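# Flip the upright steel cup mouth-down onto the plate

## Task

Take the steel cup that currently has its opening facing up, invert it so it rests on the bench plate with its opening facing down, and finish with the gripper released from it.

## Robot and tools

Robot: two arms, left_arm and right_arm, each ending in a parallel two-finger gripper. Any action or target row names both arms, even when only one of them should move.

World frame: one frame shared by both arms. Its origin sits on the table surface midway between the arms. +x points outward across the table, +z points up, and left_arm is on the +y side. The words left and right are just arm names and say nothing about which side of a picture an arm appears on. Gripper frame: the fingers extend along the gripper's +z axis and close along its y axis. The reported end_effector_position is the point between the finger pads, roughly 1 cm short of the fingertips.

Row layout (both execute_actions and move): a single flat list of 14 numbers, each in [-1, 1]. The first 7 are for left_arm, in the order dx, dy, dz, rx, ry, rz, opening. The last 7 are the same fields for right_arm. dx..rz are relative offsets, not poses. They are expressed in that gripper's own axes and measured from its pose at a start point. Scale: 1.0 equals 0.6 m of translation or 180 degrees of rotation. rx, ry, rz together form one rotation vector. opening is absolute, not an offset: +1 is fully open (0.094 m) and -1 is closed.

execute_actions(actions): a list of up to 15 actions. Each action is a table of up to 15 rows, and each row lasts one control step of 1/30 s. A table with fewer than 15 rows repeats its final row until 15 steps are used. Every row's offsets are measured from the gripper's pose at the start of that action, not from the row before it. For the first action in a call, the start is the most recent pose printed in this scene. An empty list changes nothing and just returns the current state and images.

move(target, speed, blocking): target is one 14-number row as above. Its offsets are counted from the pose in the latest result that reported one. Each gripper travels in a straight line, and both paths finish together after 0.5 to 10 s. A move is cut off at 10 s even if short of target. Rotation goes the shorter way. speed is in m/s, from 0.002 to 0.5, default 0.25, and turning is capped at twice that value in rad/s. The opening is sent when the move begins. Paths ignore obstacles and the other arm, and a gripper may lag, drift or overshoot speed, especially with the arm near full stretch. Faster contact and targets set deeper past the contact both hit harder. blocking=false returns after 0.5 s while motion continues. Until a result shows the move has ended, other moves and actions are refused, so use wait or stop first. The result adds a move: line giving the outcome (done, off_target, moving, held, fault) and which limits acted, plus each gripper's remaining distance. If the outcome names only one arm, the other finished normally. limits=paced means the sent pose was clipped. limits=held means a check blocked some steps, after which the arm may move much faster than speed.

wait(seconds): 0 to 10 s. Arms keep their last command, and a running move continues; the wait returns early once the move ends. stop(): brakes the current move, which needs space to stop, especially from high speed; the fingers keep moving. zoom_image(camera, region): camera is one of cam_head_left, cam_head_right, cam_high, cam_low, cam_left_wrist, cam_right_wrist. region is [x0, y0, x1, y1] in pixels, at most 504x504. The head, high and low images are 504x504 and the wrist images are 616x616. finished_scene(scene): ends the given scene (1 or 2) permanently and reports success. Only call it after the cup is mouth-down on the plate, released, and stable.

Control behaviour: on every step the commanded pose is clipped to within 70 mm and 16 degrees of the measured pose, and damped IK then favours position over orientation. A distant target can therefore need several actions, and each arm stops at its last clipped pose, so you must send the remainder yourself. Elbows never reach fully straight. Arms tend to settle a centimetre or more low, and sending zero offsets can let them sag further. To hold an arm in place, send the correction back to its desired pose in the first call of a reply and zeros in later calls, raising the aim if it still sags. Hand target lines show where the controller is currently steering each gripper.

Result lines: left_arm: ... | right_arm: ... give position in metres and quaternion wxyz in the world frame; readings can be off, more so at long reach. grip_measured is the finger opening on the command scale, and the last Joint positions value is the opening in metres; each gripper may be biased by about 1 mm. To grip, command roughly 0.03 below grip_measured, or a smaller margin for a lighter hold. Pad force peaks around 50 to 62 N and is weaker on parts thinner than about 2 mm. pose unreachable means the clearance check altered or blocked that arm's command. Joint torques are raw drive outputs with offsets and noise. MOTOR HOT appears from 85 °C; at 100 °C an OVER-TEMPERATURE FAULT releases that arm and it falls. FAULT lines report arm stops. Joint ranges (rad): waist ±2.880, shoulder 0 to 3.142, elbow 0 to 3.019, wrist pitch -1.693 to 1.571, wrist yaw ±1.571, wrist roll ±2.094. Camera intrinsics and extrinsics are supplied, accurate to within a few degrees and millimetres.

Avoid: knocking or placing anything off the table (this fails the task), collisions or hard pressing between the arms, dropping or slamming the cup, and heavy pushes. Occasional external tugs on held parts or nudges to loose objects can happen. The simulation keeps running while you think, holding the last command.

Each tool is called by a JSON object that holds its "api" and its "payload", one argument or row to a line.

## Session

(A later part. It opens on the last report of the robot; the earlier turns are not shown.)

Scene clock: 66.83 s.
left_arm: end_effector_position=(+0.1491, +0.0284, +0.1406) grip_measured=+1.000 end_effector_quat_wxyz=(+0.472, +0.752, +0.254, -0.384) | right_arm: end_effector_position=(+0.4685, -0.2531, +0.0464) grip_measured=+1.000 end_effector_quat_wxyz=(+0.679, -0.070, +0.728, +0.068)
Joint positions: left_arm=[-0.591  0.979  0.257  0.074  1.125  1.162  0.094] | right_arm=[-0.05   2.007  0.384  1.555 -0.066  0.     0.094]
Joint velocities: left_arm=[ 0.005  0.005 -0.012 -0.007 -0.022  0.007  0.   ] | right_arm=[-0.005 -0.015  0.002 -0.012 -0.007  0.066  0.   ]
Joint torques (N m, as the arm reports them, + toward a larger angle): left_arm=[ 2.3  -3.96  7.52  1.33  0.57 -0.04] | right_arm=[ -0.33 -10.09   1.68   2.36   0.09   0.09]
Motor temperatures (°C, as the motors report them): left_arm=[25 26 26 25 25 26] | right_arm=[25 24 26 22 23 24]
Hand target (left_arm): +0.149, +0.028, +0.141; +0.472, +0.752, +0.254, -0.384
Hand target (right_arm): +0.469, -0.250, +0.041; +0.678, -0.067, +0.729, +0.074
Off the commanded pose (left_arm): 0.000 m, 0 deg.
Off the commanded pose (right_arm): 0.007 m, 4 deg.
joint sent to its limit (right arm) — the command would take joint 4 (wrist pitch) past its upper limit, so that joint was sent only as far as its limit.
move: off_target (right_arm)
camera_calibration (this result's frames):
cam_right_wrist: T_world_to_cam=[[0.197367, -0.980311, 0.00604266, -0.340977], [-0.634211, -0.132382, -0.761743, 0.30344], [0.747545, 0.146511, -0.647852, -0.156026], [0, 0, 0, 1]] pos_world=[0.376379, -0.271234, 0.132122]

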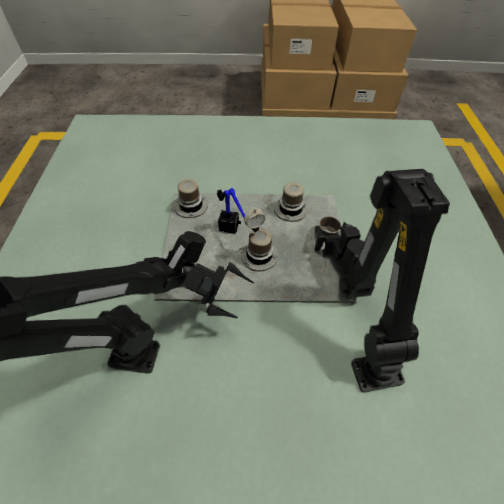

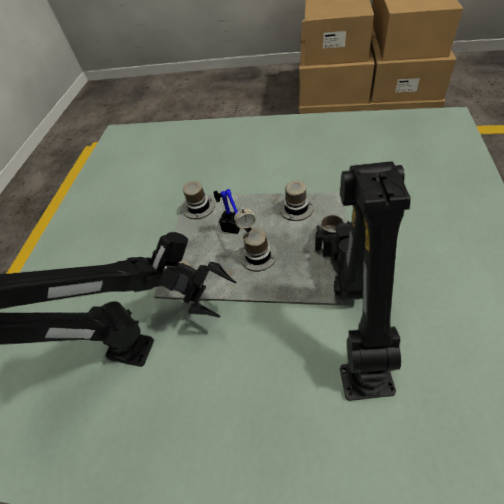

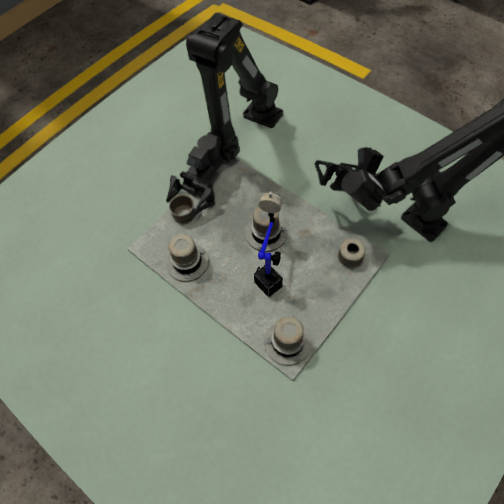

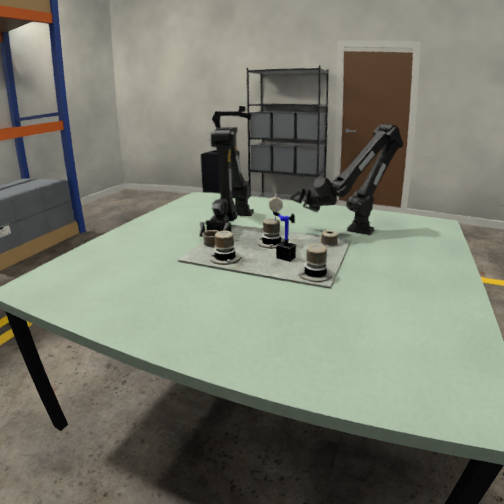

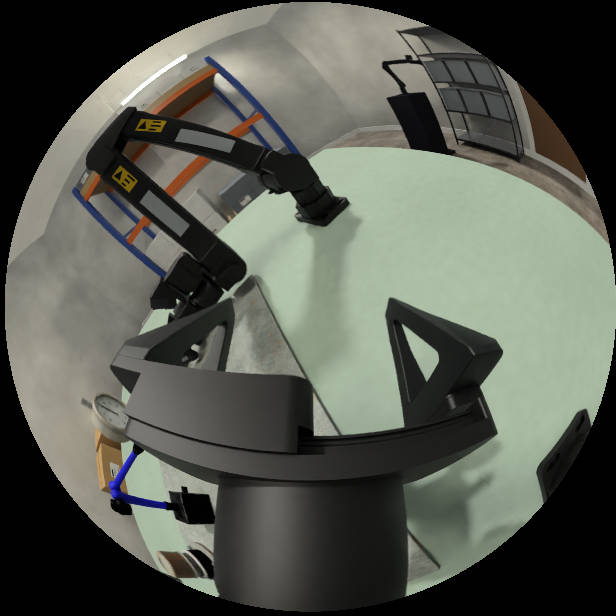

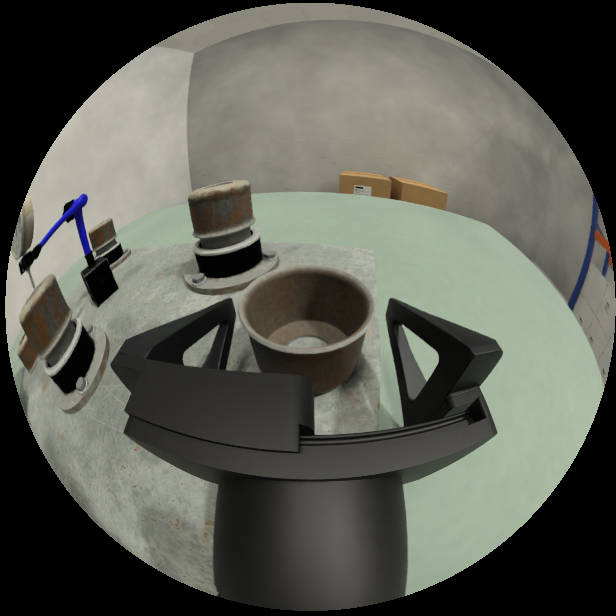

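{"api": "move", "payload": {
  "target": [0,0,0,0,0,0,1, 0.022,0.003,0.04,0,-0.02,0,1],
  "speed": 0.05
}}

{"api": "move", "payload": {
  "target": [0,0,0,0,0,0,1, 0,0,0,0,0,0,0.3]
}}

Scene clock: 70.67 s.
left_arm: end_effector_position=(+0.1491, +0.0284, +0.1406) grip_measured=+1.000 end_effector_quat_wxyz=(+0.472, +0.752, +0.254, -0.384) | right_arm: end_effector_position=(+0.4899, -0.2498, +0.0391) grip_measured=+1.000 end_effector_quat_wxyz=(+0.685, -0.068, +0.722, +0.067)
Joint positions: left_arm=[-0.591  0.979  0.257  0.074  1.125  1.162  0.094] | right_arm=[-0.046  2.057  0.449  1.556 -0.058 -0.     0.094]
Joint velocities: left_arm=[-0.024  0.005  0.007  0.002 -0.022 -0.007  0.   ] | right_arm=[-0.005 -0.015  0.002  0.007 -0.037 -0.007  0.   ]
Joint torques (N m, as the arm reports them, + toward a larger angle): left_arm=[ 2.31 -3.97  7.51  1.33  0.57 -0.05] | right_arm=[ -0.26 -10.86   1.98   2.32   0.08   0.  ]
Motor temperatures (°C, as the motors report them): left_arm=[25 26 26 25 25 26] | right_arm=[25 25 25 22 23 24]
Hand target (left_arm): +0.149, +0.028, +0.141; +0.472, +0.752, +0.254, -0.384
Hand target (right_arm): +0.491, -0.247, +0.032; +0.684, -0.069, +0.723, +0.069
Off the commanded pose (left_arm): 0.000 m, 0 deg.
Off the commanded pose (right_arm): 0.008 m, 3 deg.
joint sent to its limit (right arm) — the command would take joint 4 (wrist pitch) past its upper limit, so that joint was sent only as far as its limit.
move: off_target (right_arm)
camera_calibration (this result's frames):
cam_right_wrist: T_world_to_cam=[[0.193165, -0.981133, 0.00805158, -0.340164], [-0.621299, -0.128664, -0.772938, 0.306934], [0.759391, 0.144302, -0.634431, -0.184076], [0, 0, 0, 1]] pos_world=[0.396191, -0.267692, 0.123196]

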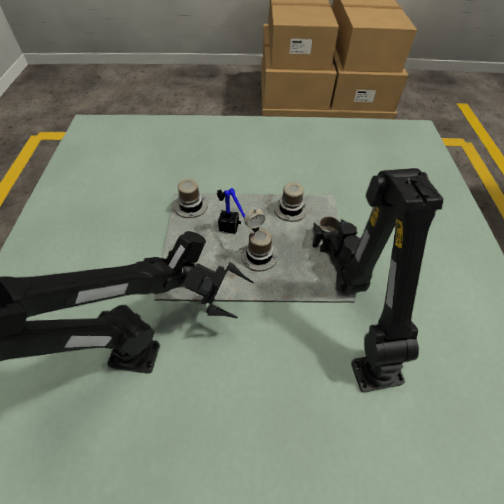

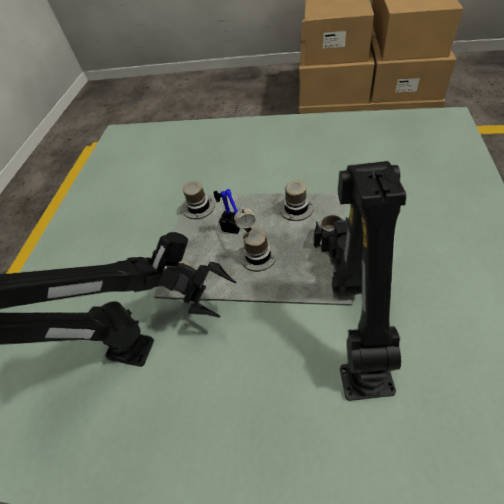

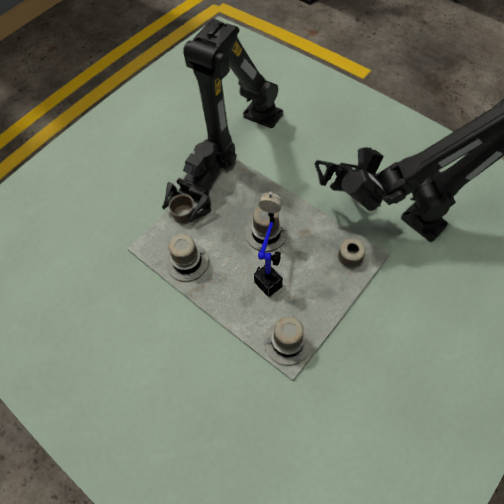

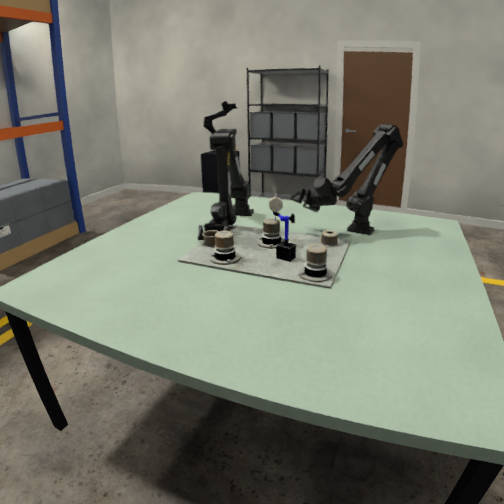

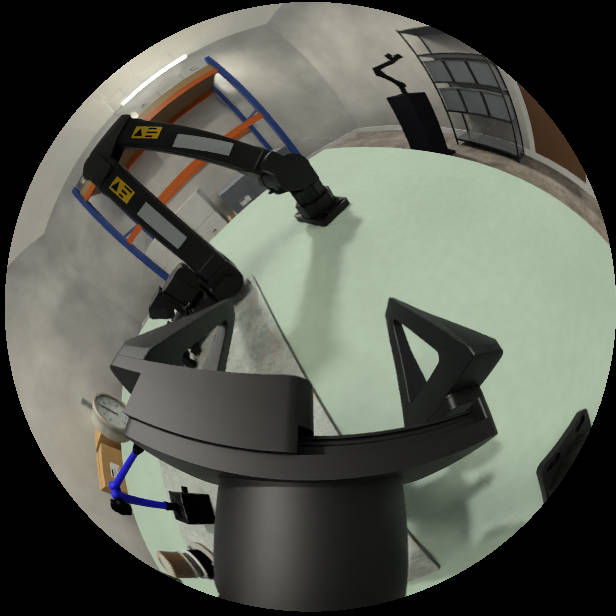

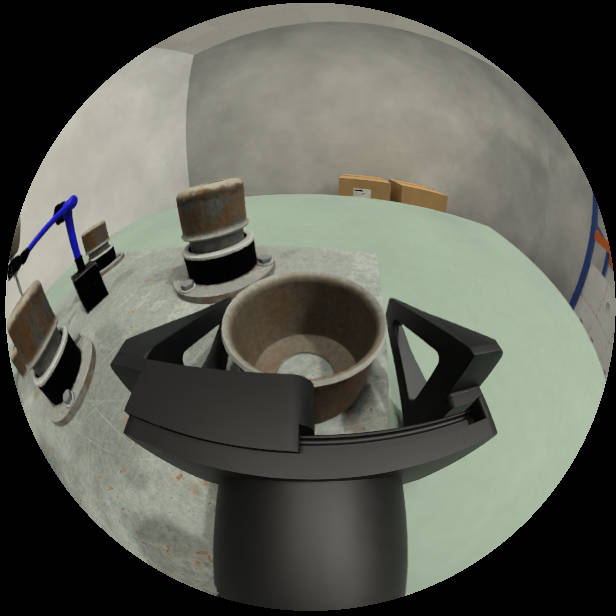

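Scene clock: 71.17 s.
left_arm: end_effector_position=(+0.1491, +0.0284, +0.1406) grip_measured=+1.000 end_effector_quat_wxyz=(+0.472, +0.752, +0.254, -0.384) | right_arm: end_effector_position=(+0.4898, -0.2494, +0.0391) grip_measured=+0.459 end_effector_quat_wxyz=(+0.685, -0.069, +0.722, +0.067)
Joint positions: left_arm=[-0.591  0.979  0.257  0.074  1.125  1.162  0.094] | right_arm=[-0.045  2.057  0.449  1.556 -0.059 -0.001  0.069]
Joint velocities: left_arm=[-0.005 -0.005  0.012 -0.012 -0.051 -0.022  0.   ] | right_arm=[ 0.005  0.005 -0.007 -0.017 -0.022 -0.051  0.   ]
Joint torques (N m, as the arm reports them, + toward a larger angle): left_arm=[ 2.27 -3.98  7.52  1.33  0.57 -0.05] | right_arm=[ -0.92 -13.25   1.21   1.74   0.02   0.  ]
Motor temperatures (°C, as the motors report them): left_arm=[25 26 26 25 25 26] | right_arm=[25 25 25 22 23 24]
Hand target (left_arm): +0.149, +0.028, +0.141; +0.472, +0.752, +0.254, -0.384
Hand target (right_arm): +0.490, -0.250, +0.039; +0.685, -0.068, +0.722, +0.067
Off the commanded pose (left_arm): 0.000 m, 0 deg.
Off the commanded pose (right_arm): 0.000 m, 0 deg.
move: done
camera_calibration (this result's frames):
cam_right_wrist: T_world_to_cam=[[0.194343, -0.980891, 0.00917482, -0.340285], [-0.620977, -0.130263, -0.772929, 0.30639], [0.759354, 0.144516, -0.634426, -0.184014], [0, 0, 0, 1]] pos_world=[0.396125, -0.267278, 0.123196]

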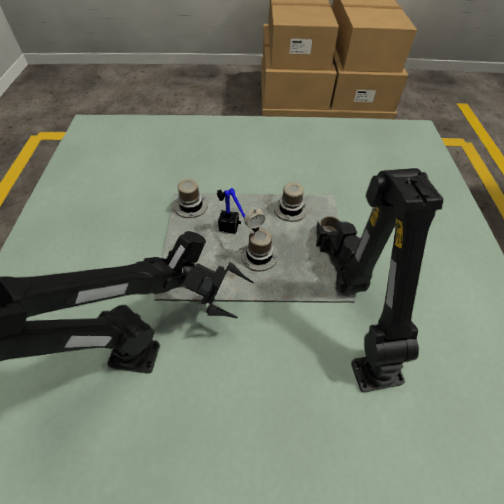

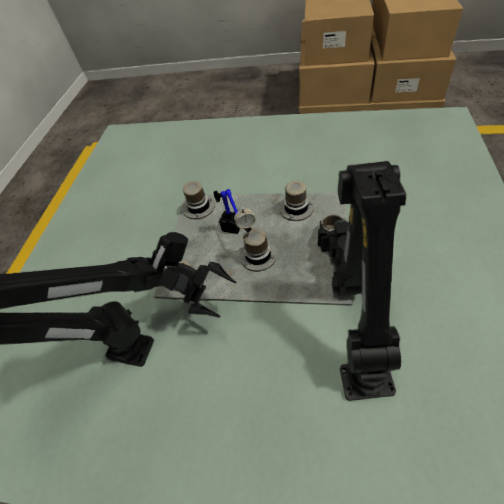

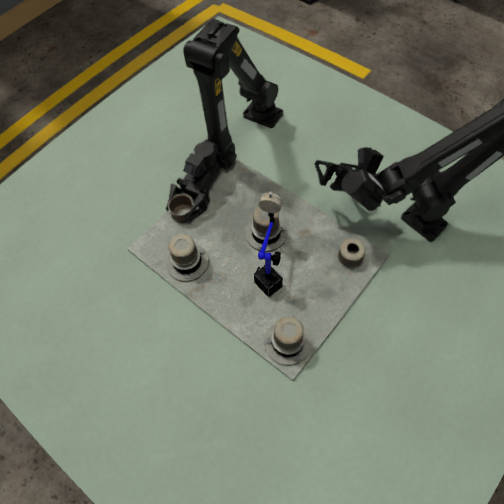

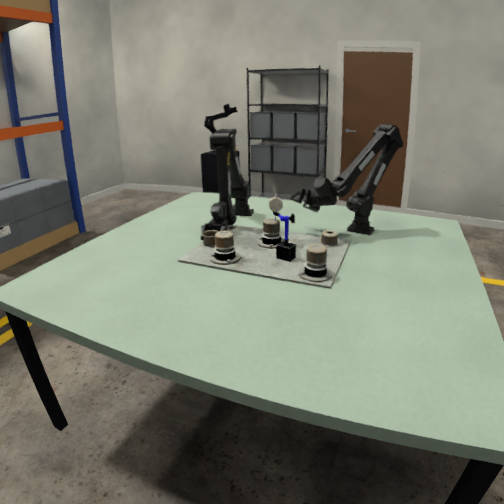

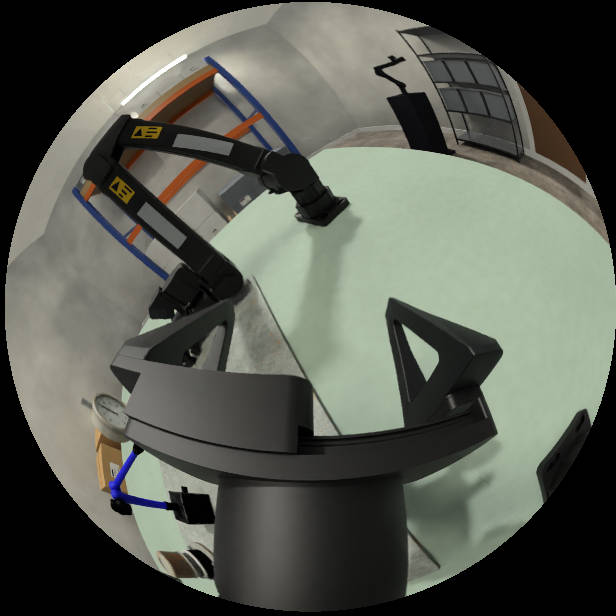

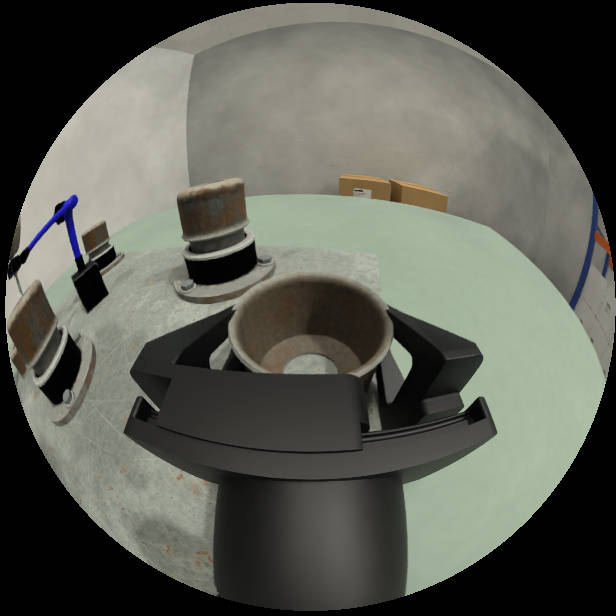

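{"api": "move", "payload": {
  "target": [0,0,0,0,0,0,1, -0.12,0,0,0,0,0,0.42],
  "speed": 0.15
}}

{"api": "move", "payload": {
  "target": [0,0,0,0,0,0,1, -0.03,0.06,-0.26,0,0.8,0,0.42],
  "speed": 0.3
}}

Scene clock: 75.00 s.
left_arm: end_effector_position=(+0.1491, +0.0284, +0.1406) grip_measured=+1.000 end_effector_quat_wxyz=(+0.472, +0.752, +0.254, -0.384) | right_arm: end_effector_position=(+0.4905, -0.2493, +0.1026) grip_measured=+0.459 end_effector_quat_wxyz=(+0.679, -0.069, +0.728, +0.066)
Joint positions: left_arm=[-0.591  0.979  0.257  0.074  1.125  1.162  0.094] | right_arm=[-0.045  1.75   0.415  1.267 -0.059 -0.002  0.069]
Joint velocities: left_arm=[-0.015 -0.015 -0.002 -0.012 -0.007 -0.066  0.   ] | right_arm=[-0.005 -0.015  0.002  0.002  0.037 -0.022  0.001]
Joint torques (N m, as the arm reports them, + toward a larger angle): left_arm=[ 2.32 -3.95  7.52  1.33  0.57 -0.04] | right_arm=[ -0.95 -12.63   4.07   1.77  -0.09  -0.01]
Motor temperatures (°C, as the motors report them): left_arm=[25 26 26 25 25 26] | right_arm=[25 25 25 22 23 24]
Hand target (left_arm): +0.149, +0.028, +0.141; +0.472, +0.752, +0.254, -0.384
Hand target (right_arm): +0.493, -0.250, +0.110; +0.685, -0.069, +0.722, +0.067
Off the commanded pose (left_arm): 0.000 m, 0 deg.
Off the commanded pose (right_arm): 0.009 m, 1 deg.
move: done
camera_calibration (this result's frames):
cam_right_wrist: T_world_to_cam=[[0.194512, -0.980863, 0.00851835, -0.340918], [-0.633687, -0.132284, -0.762196, 0.360542], [0.748737, 0.142858, -0.647291, -0.138108], [0, 0, 0, 1]] pos_world=[0.39819, -0.26697, 0.188312]

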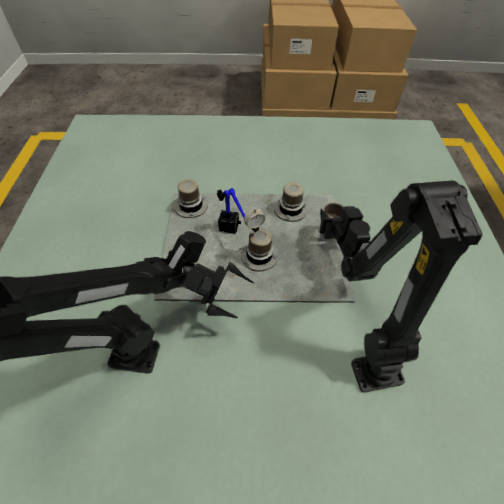

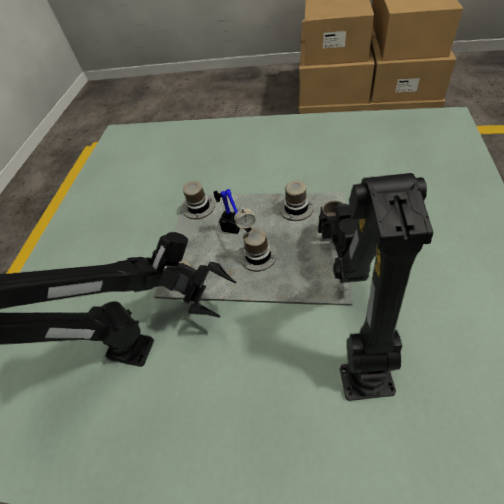

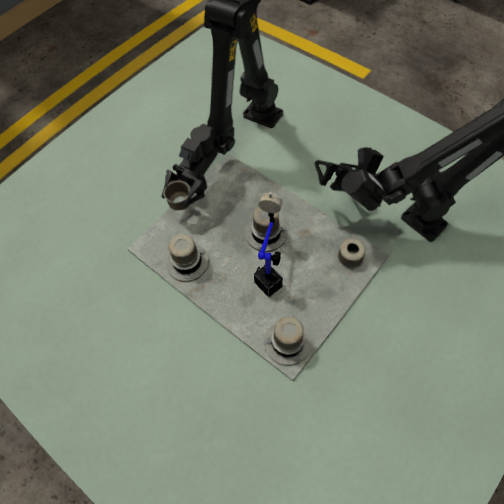

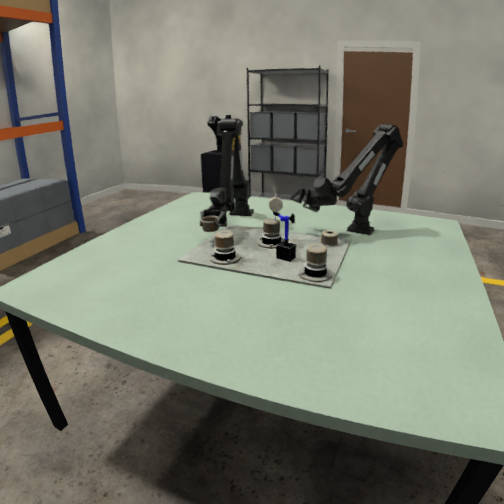

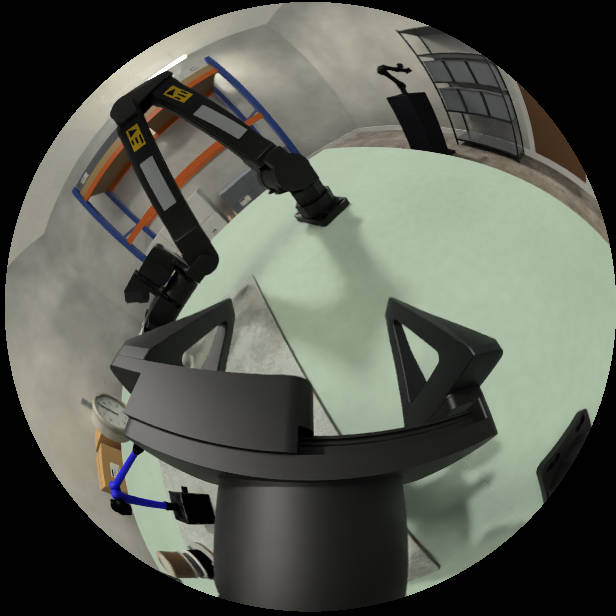

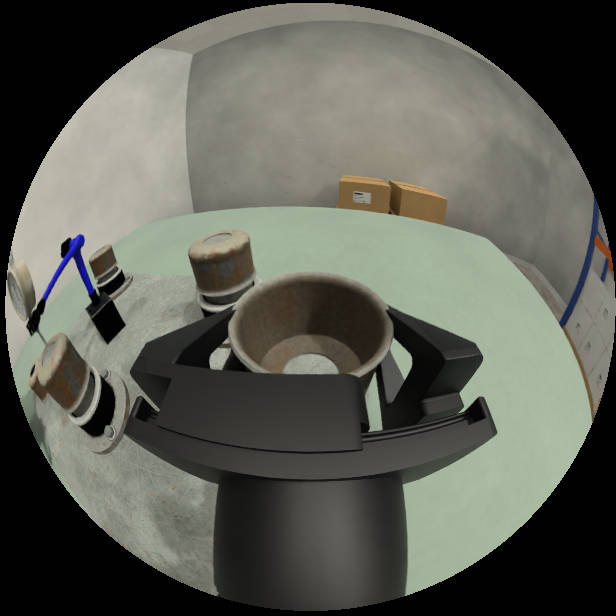

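Scene clock: 79.60 s.
left_arm: end_effector_position=(+0.1491, +0.0284, +0.1406) grip_measured=+1.000 end_effector_quat_wxyz=(+0.472, +0.752, +0.254, -0.384) | right_arm: end_effector_position=(+0.3339, -0.2465, +0.1184) grip_measured=+0.459 end_effector_quat_wxyz=(-0.287, -0.102, +0.952, -0.016)
Joint positions: left_arm=[-0.591  0.979  0.257  0.074  1.125  1.162  0.094] | right_arm=[ 0.039  1.687  1.21  -1.676 -0.031 -0.006  0.069]
Joint velocities: left_arm=[-0.005 -0.024 -0.002  0.012 -0.022  0.022  0.   ] | right_arm=[-0.005 -0.015  0.007 -0.012 -0.037  0.007 -0.001]
Joint torques (N m, as the arm reports them, + toward a larger angle): left_arm=[ 2.29 -3.96  7.52  1.32  0.57 -0.04] | right_arm=[ -0.37 -17.4    7.38  -1.9   -0.14   0.1 ]
Motor temperatures (°C, as the motors report them): left_arm=[25 26 26 25 25 26] | right_arm=[25 25 26 22 23 24]
Hand target (left_arm): +0.149, +0.028, +0.141; +0.472, +0.752, +0.254, -0.384
Hand target (right_arm): +0.332, -0.244, +0.130; -0.280, -0.099, +0.955, -0.017
Off the commanded pose (left_arm): 0.000 m, 0 deg.
Off the commanded pose (right_arm): 0.013 m, 25 deg; orientation clipped at the last step of the last action.
joint sent to its limit (right arm) — the command would take joint 4 (wrist pitch) past its lower limit, so that joint was sent only as far as its limit.
move: off_target (right_arm); limits=paced
camera_calibration (this result's frames):
cam_right_wrist: T_world_to_cam=[[0.211665, -0.976632, -0.0372609, -0.307101], [-0.330658, -0.107436, 0.937616, -0.0226508], [-0.919708, -0.18614, -0.345671, 0.429225], [0, 0, 0, 1]] pos_world=[0.452275, -0.222463, 0.158166]

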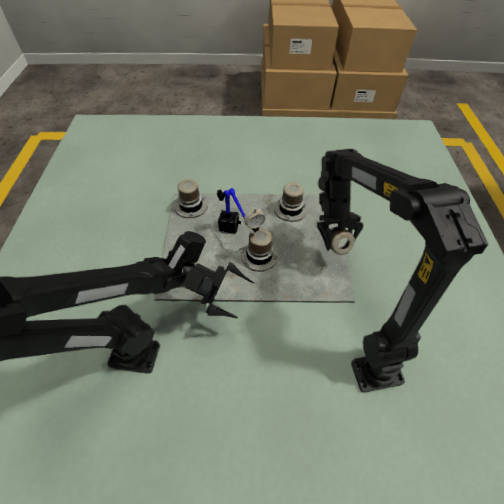

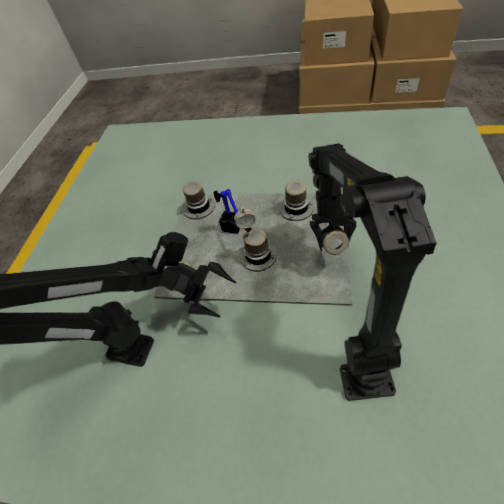

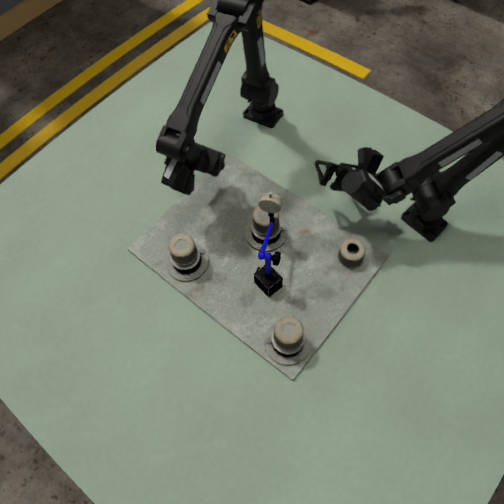

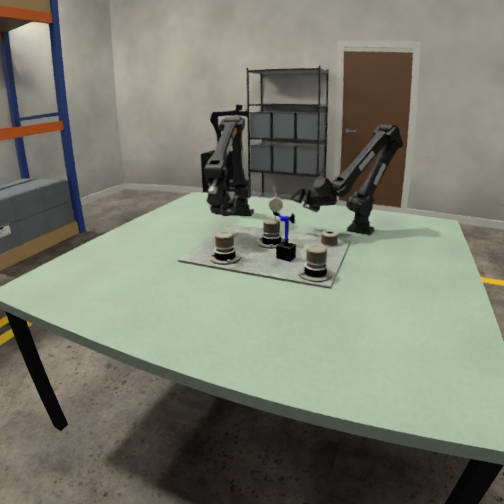

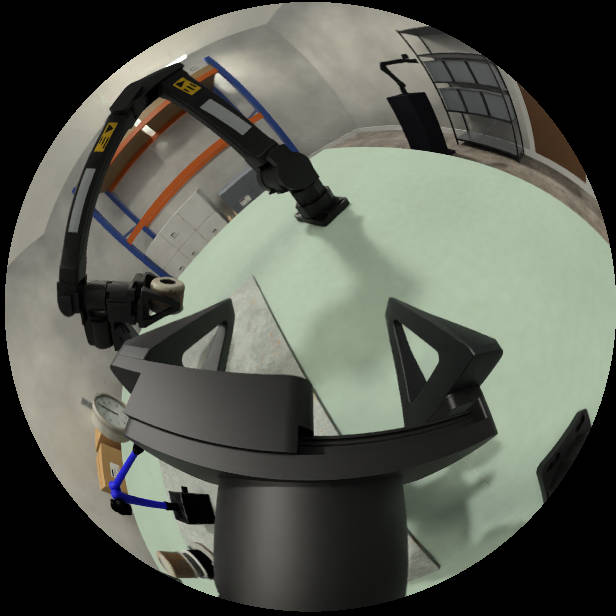

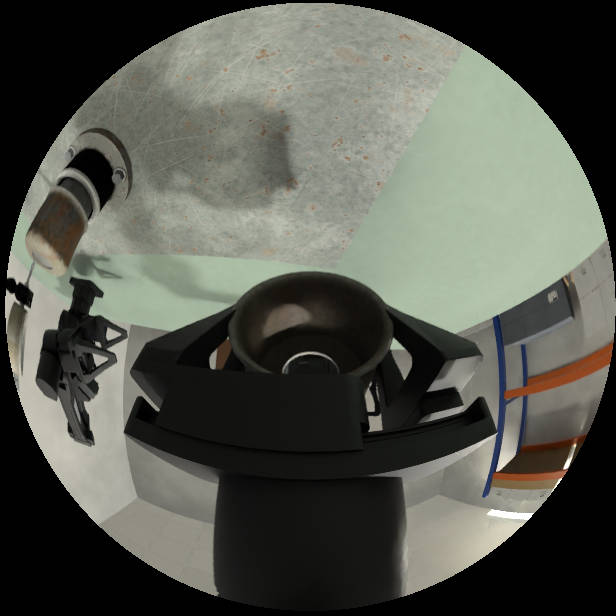

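{"api": "move", "payload": {
  "target": [0,0,0,0,0,0,1, -0.046,0.04,0.07,0,0.1,0,0.42],
  "speed": 0.08
}}

{"api": "zoom_image", "payload": {
  "camera": "cam_left_wrist",
  "region": [40, 200, 300, 400]
}}

Scene clock: 85.57 s.
left_arm: end_effector_position=(+0.1491, +0.0284, +0.1406) grip_measured=+1.000 end_effector_quat_wxyz=(+0.472, +0.752, +0.254, -0.384) | right_arm: end_effector_position=(+0.3225, -0.2264, +0.0678) grip_measured=+0.459 end_effector_quat_wxyz=(-0.364, -0.105, +0.925, -0.018)
Joint positions: left_arm=[-0.591  0.979  0.257  0.074  1.125  1.162  0.094] | right_arm=[ 0.086  1.849  1.21  -1.676 -0.07   0.011  0.069]
Joint velocities: left_arm=[ 0.005 -0.015  0.017 -0.007 -0.081  0.007  0.   ] | right_arm=[-0.015  0.005 -0.012 -0.007 -0.007 -0.022  0.   ]
Joint torques (N m, as the arm reports them, + toward a larger angle): left_arm=[ 2.35 -3.98  7.51  1.33  0.57 -0.04] | right_arm=[ -0.39 -14.72   8.22  -2.23  -0.17   0.1 ]
Motor temperatures (°C, as the motors report them): left_arm=[25 26 26 25 25 26] | right_arm=[25 25 26 22 23 24]
Hand target (left_arm): +0.149, +0.028, +0.141; +0.472, +0.752, +0.254, -0.384
Hand target (right_arm): +0.329, -0.222, +0.069; -0.368, -0.099, +0.924, -0.021
Off the commanded pose (left_arm): 0.000 m, 0 deg.
Off the commanded pose (right_arm): 0.008 m, 9 deg.
joint sent to its limit (right arm) — the command would take joint 4 (wrist pitch) past its lower limit, so that joint was sent only as far as its limit.
move: off_target (right_arm)
camera_calibration (this result's frames):
cam_right_wrist: T_world_to_cam=[[0.213283, -0.97554, -0.0532127, -0.286139], [-0.172599, -0.0912326, 0.980758, -0.0270121], [-0.961624, -0.199994, -0.187836, 0.404652], [0, 0, 0, 1]] pos_world=[0.445489, -0.200677, 0.0872742]

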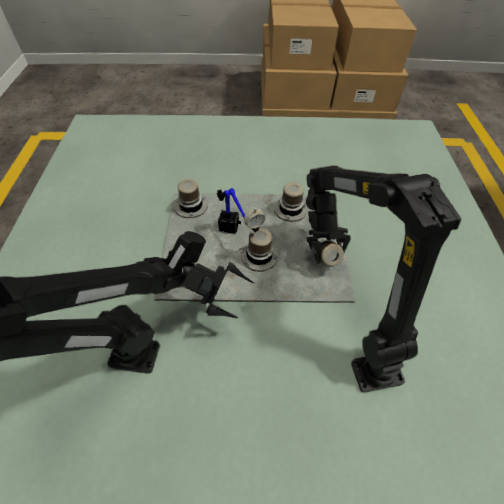

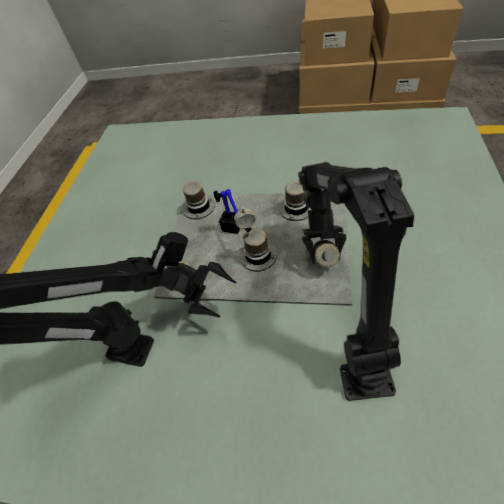

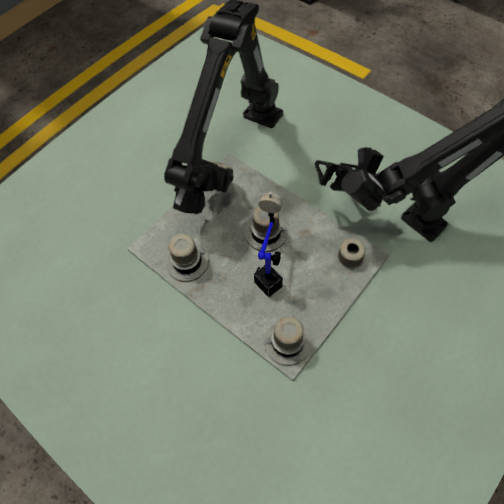

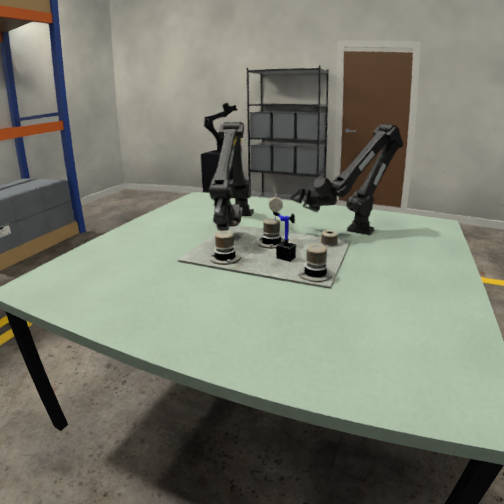

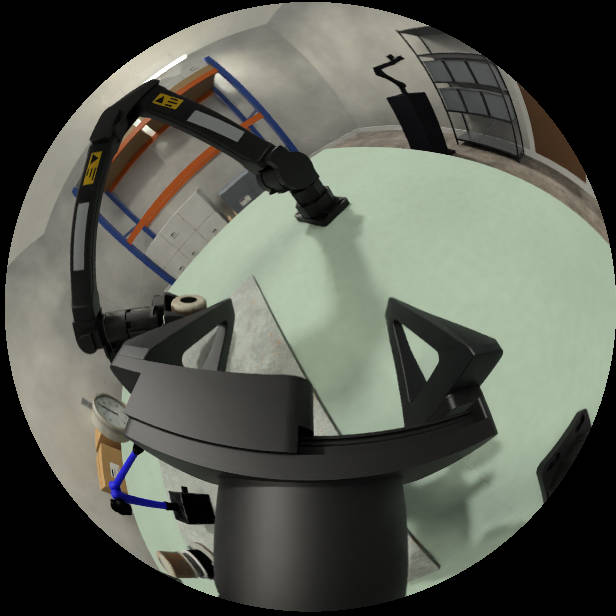

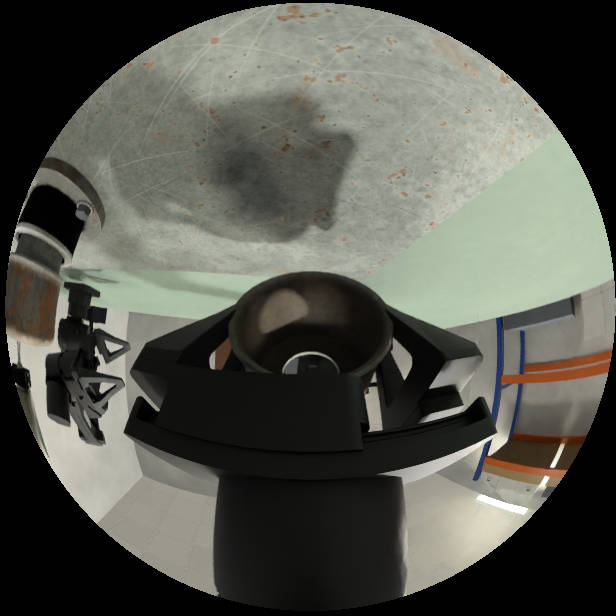

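Region (40, 200, 300, 400) of cam_left_wrist's 616x616 image, scaled by 1.938, with more detail than that image has; it fills the top 388 rows of this view, and the rest is white.

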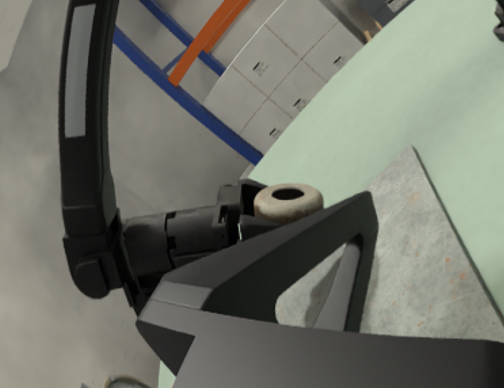

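{"api": "move", "payload": {
  "target": [0,0,0,0,0,0,1, 0.025,0,0.058,0,0.08,0,0.42],
  "speed": 0.04
}}

Scene clock: 91.60 s.
left_arm: end_effector_position=(+0.1491, +0.0284, +0.1406) grip_measured=+1.000 end_effector_quat_wxyz=(+0.472, +0.752, +0.254, -0.384) | right_arm: end_effector_position=(+0.2931, -0.2332, +0.0548) grip_measured=+0.459 end_effector_quat_wxyz=(-0.404, -0.100, +0.909, -0.021)
Joint positions: left_arm=[-0.591  0.979  0.257  0.074  1.125  1.162  0.094] | right_arm=[ 0.086  1.864  1.14  -1.676 -0.076  0.012  0.069]
Joint velocities: left_arm=[ 0.005 -0.005 -0.017 -0.007  0.022 -0.037  0.   ] | right_arm=[-0.005  0.005  0.007  0.022  0.007 -0.066 -0.001]
Joint torques (N m, as the arm reports them, + toward a larger angle): left_arm=[ 2.28 -3.92  7.52  1.32  0.57 -0.04] | right_arm=[ -0.59 -13.76   5.42  -2.34  -0.17  -0.06]
Motor temperatures (°C, as the motors report them): left_arm=[25 26 26 25 25 26] | right_arm=[25 25 26 22 23 24]
Hand target (left_arm): +0.149, +0.028, +0.141; +0.472, +0.752, +0.254, -0.384
Hand target (right_arm): +0.288, -0.233, +0.052; -0.422, -0.102, +0.900, -0.022
Off the commanded pose (left_arm): 0.000 m, 0 deg.
Off the commanded pose (right_arm): 0.005 m, 10 deg.
joint sent to its limit (right arm) — the command would take joint 4 (wrist pitch) past its lower limit, so that joint was sent only as far as its limit.
move: off_target (right_arm)
camera_calibration (this result's frames):
cam_right_wrist: T_world_to_cam=[[0.204091, -0.977522, -0.0528892, -0.284996], [-0.0904052, -0.0726155, 0.993254, -0.0404141], [-0.974769, -0.197932, -0.103193, 0.372263], [0, 0, 0, 1]] pos_world=[0.417382, -0.207842, 0.0634833]

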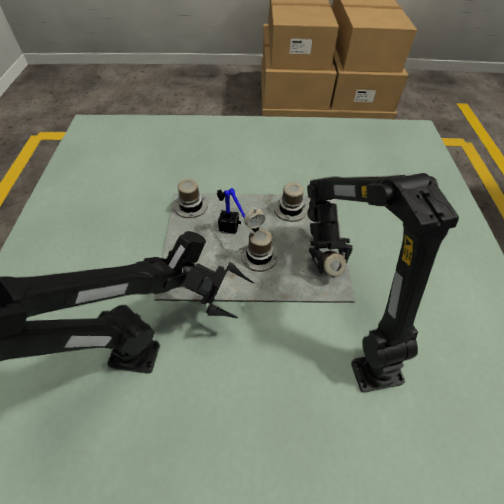

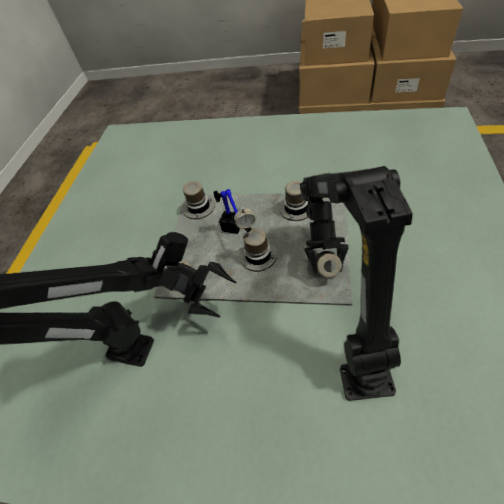

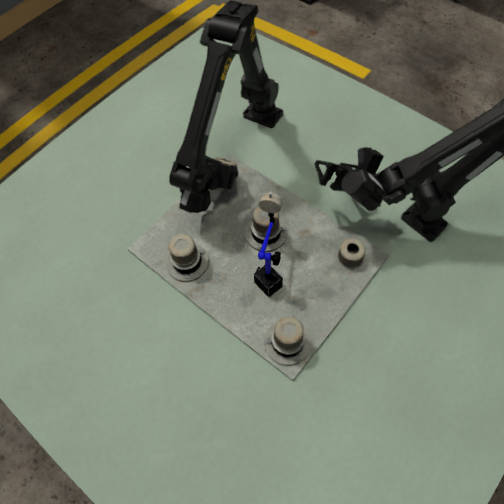

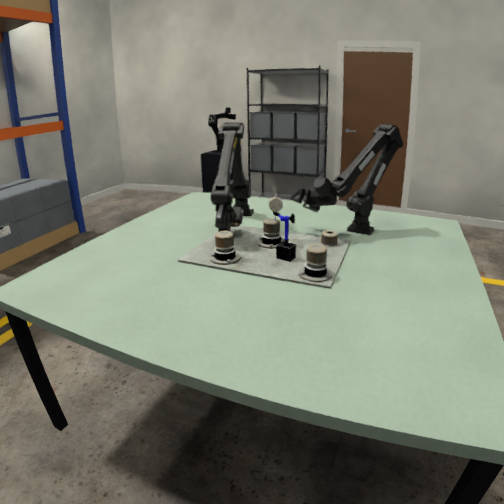

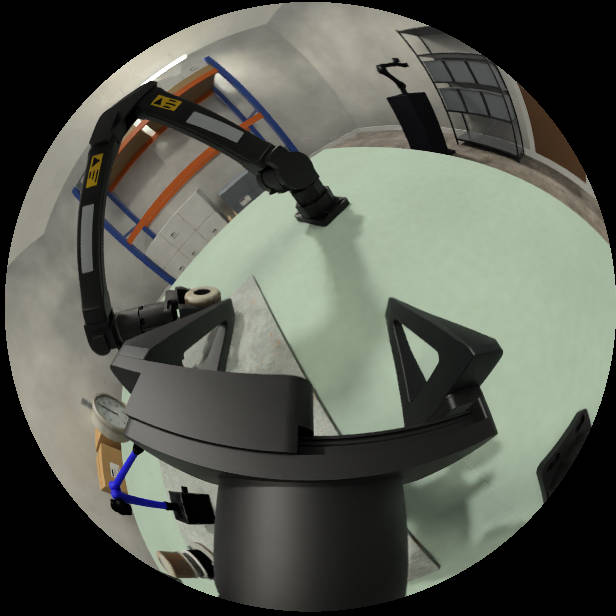

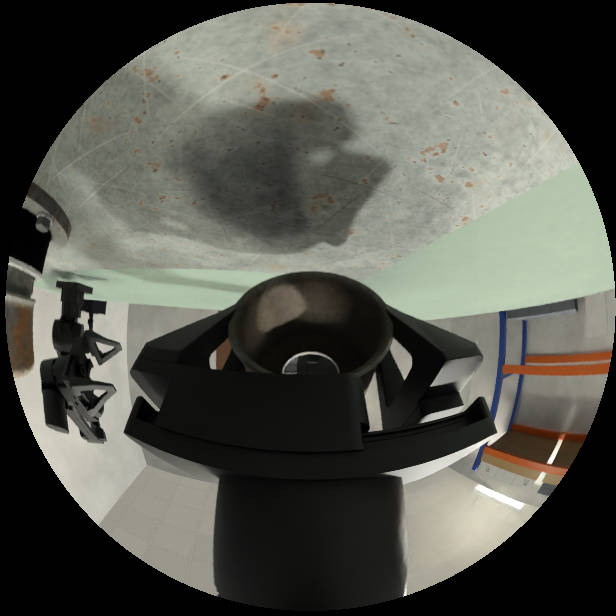

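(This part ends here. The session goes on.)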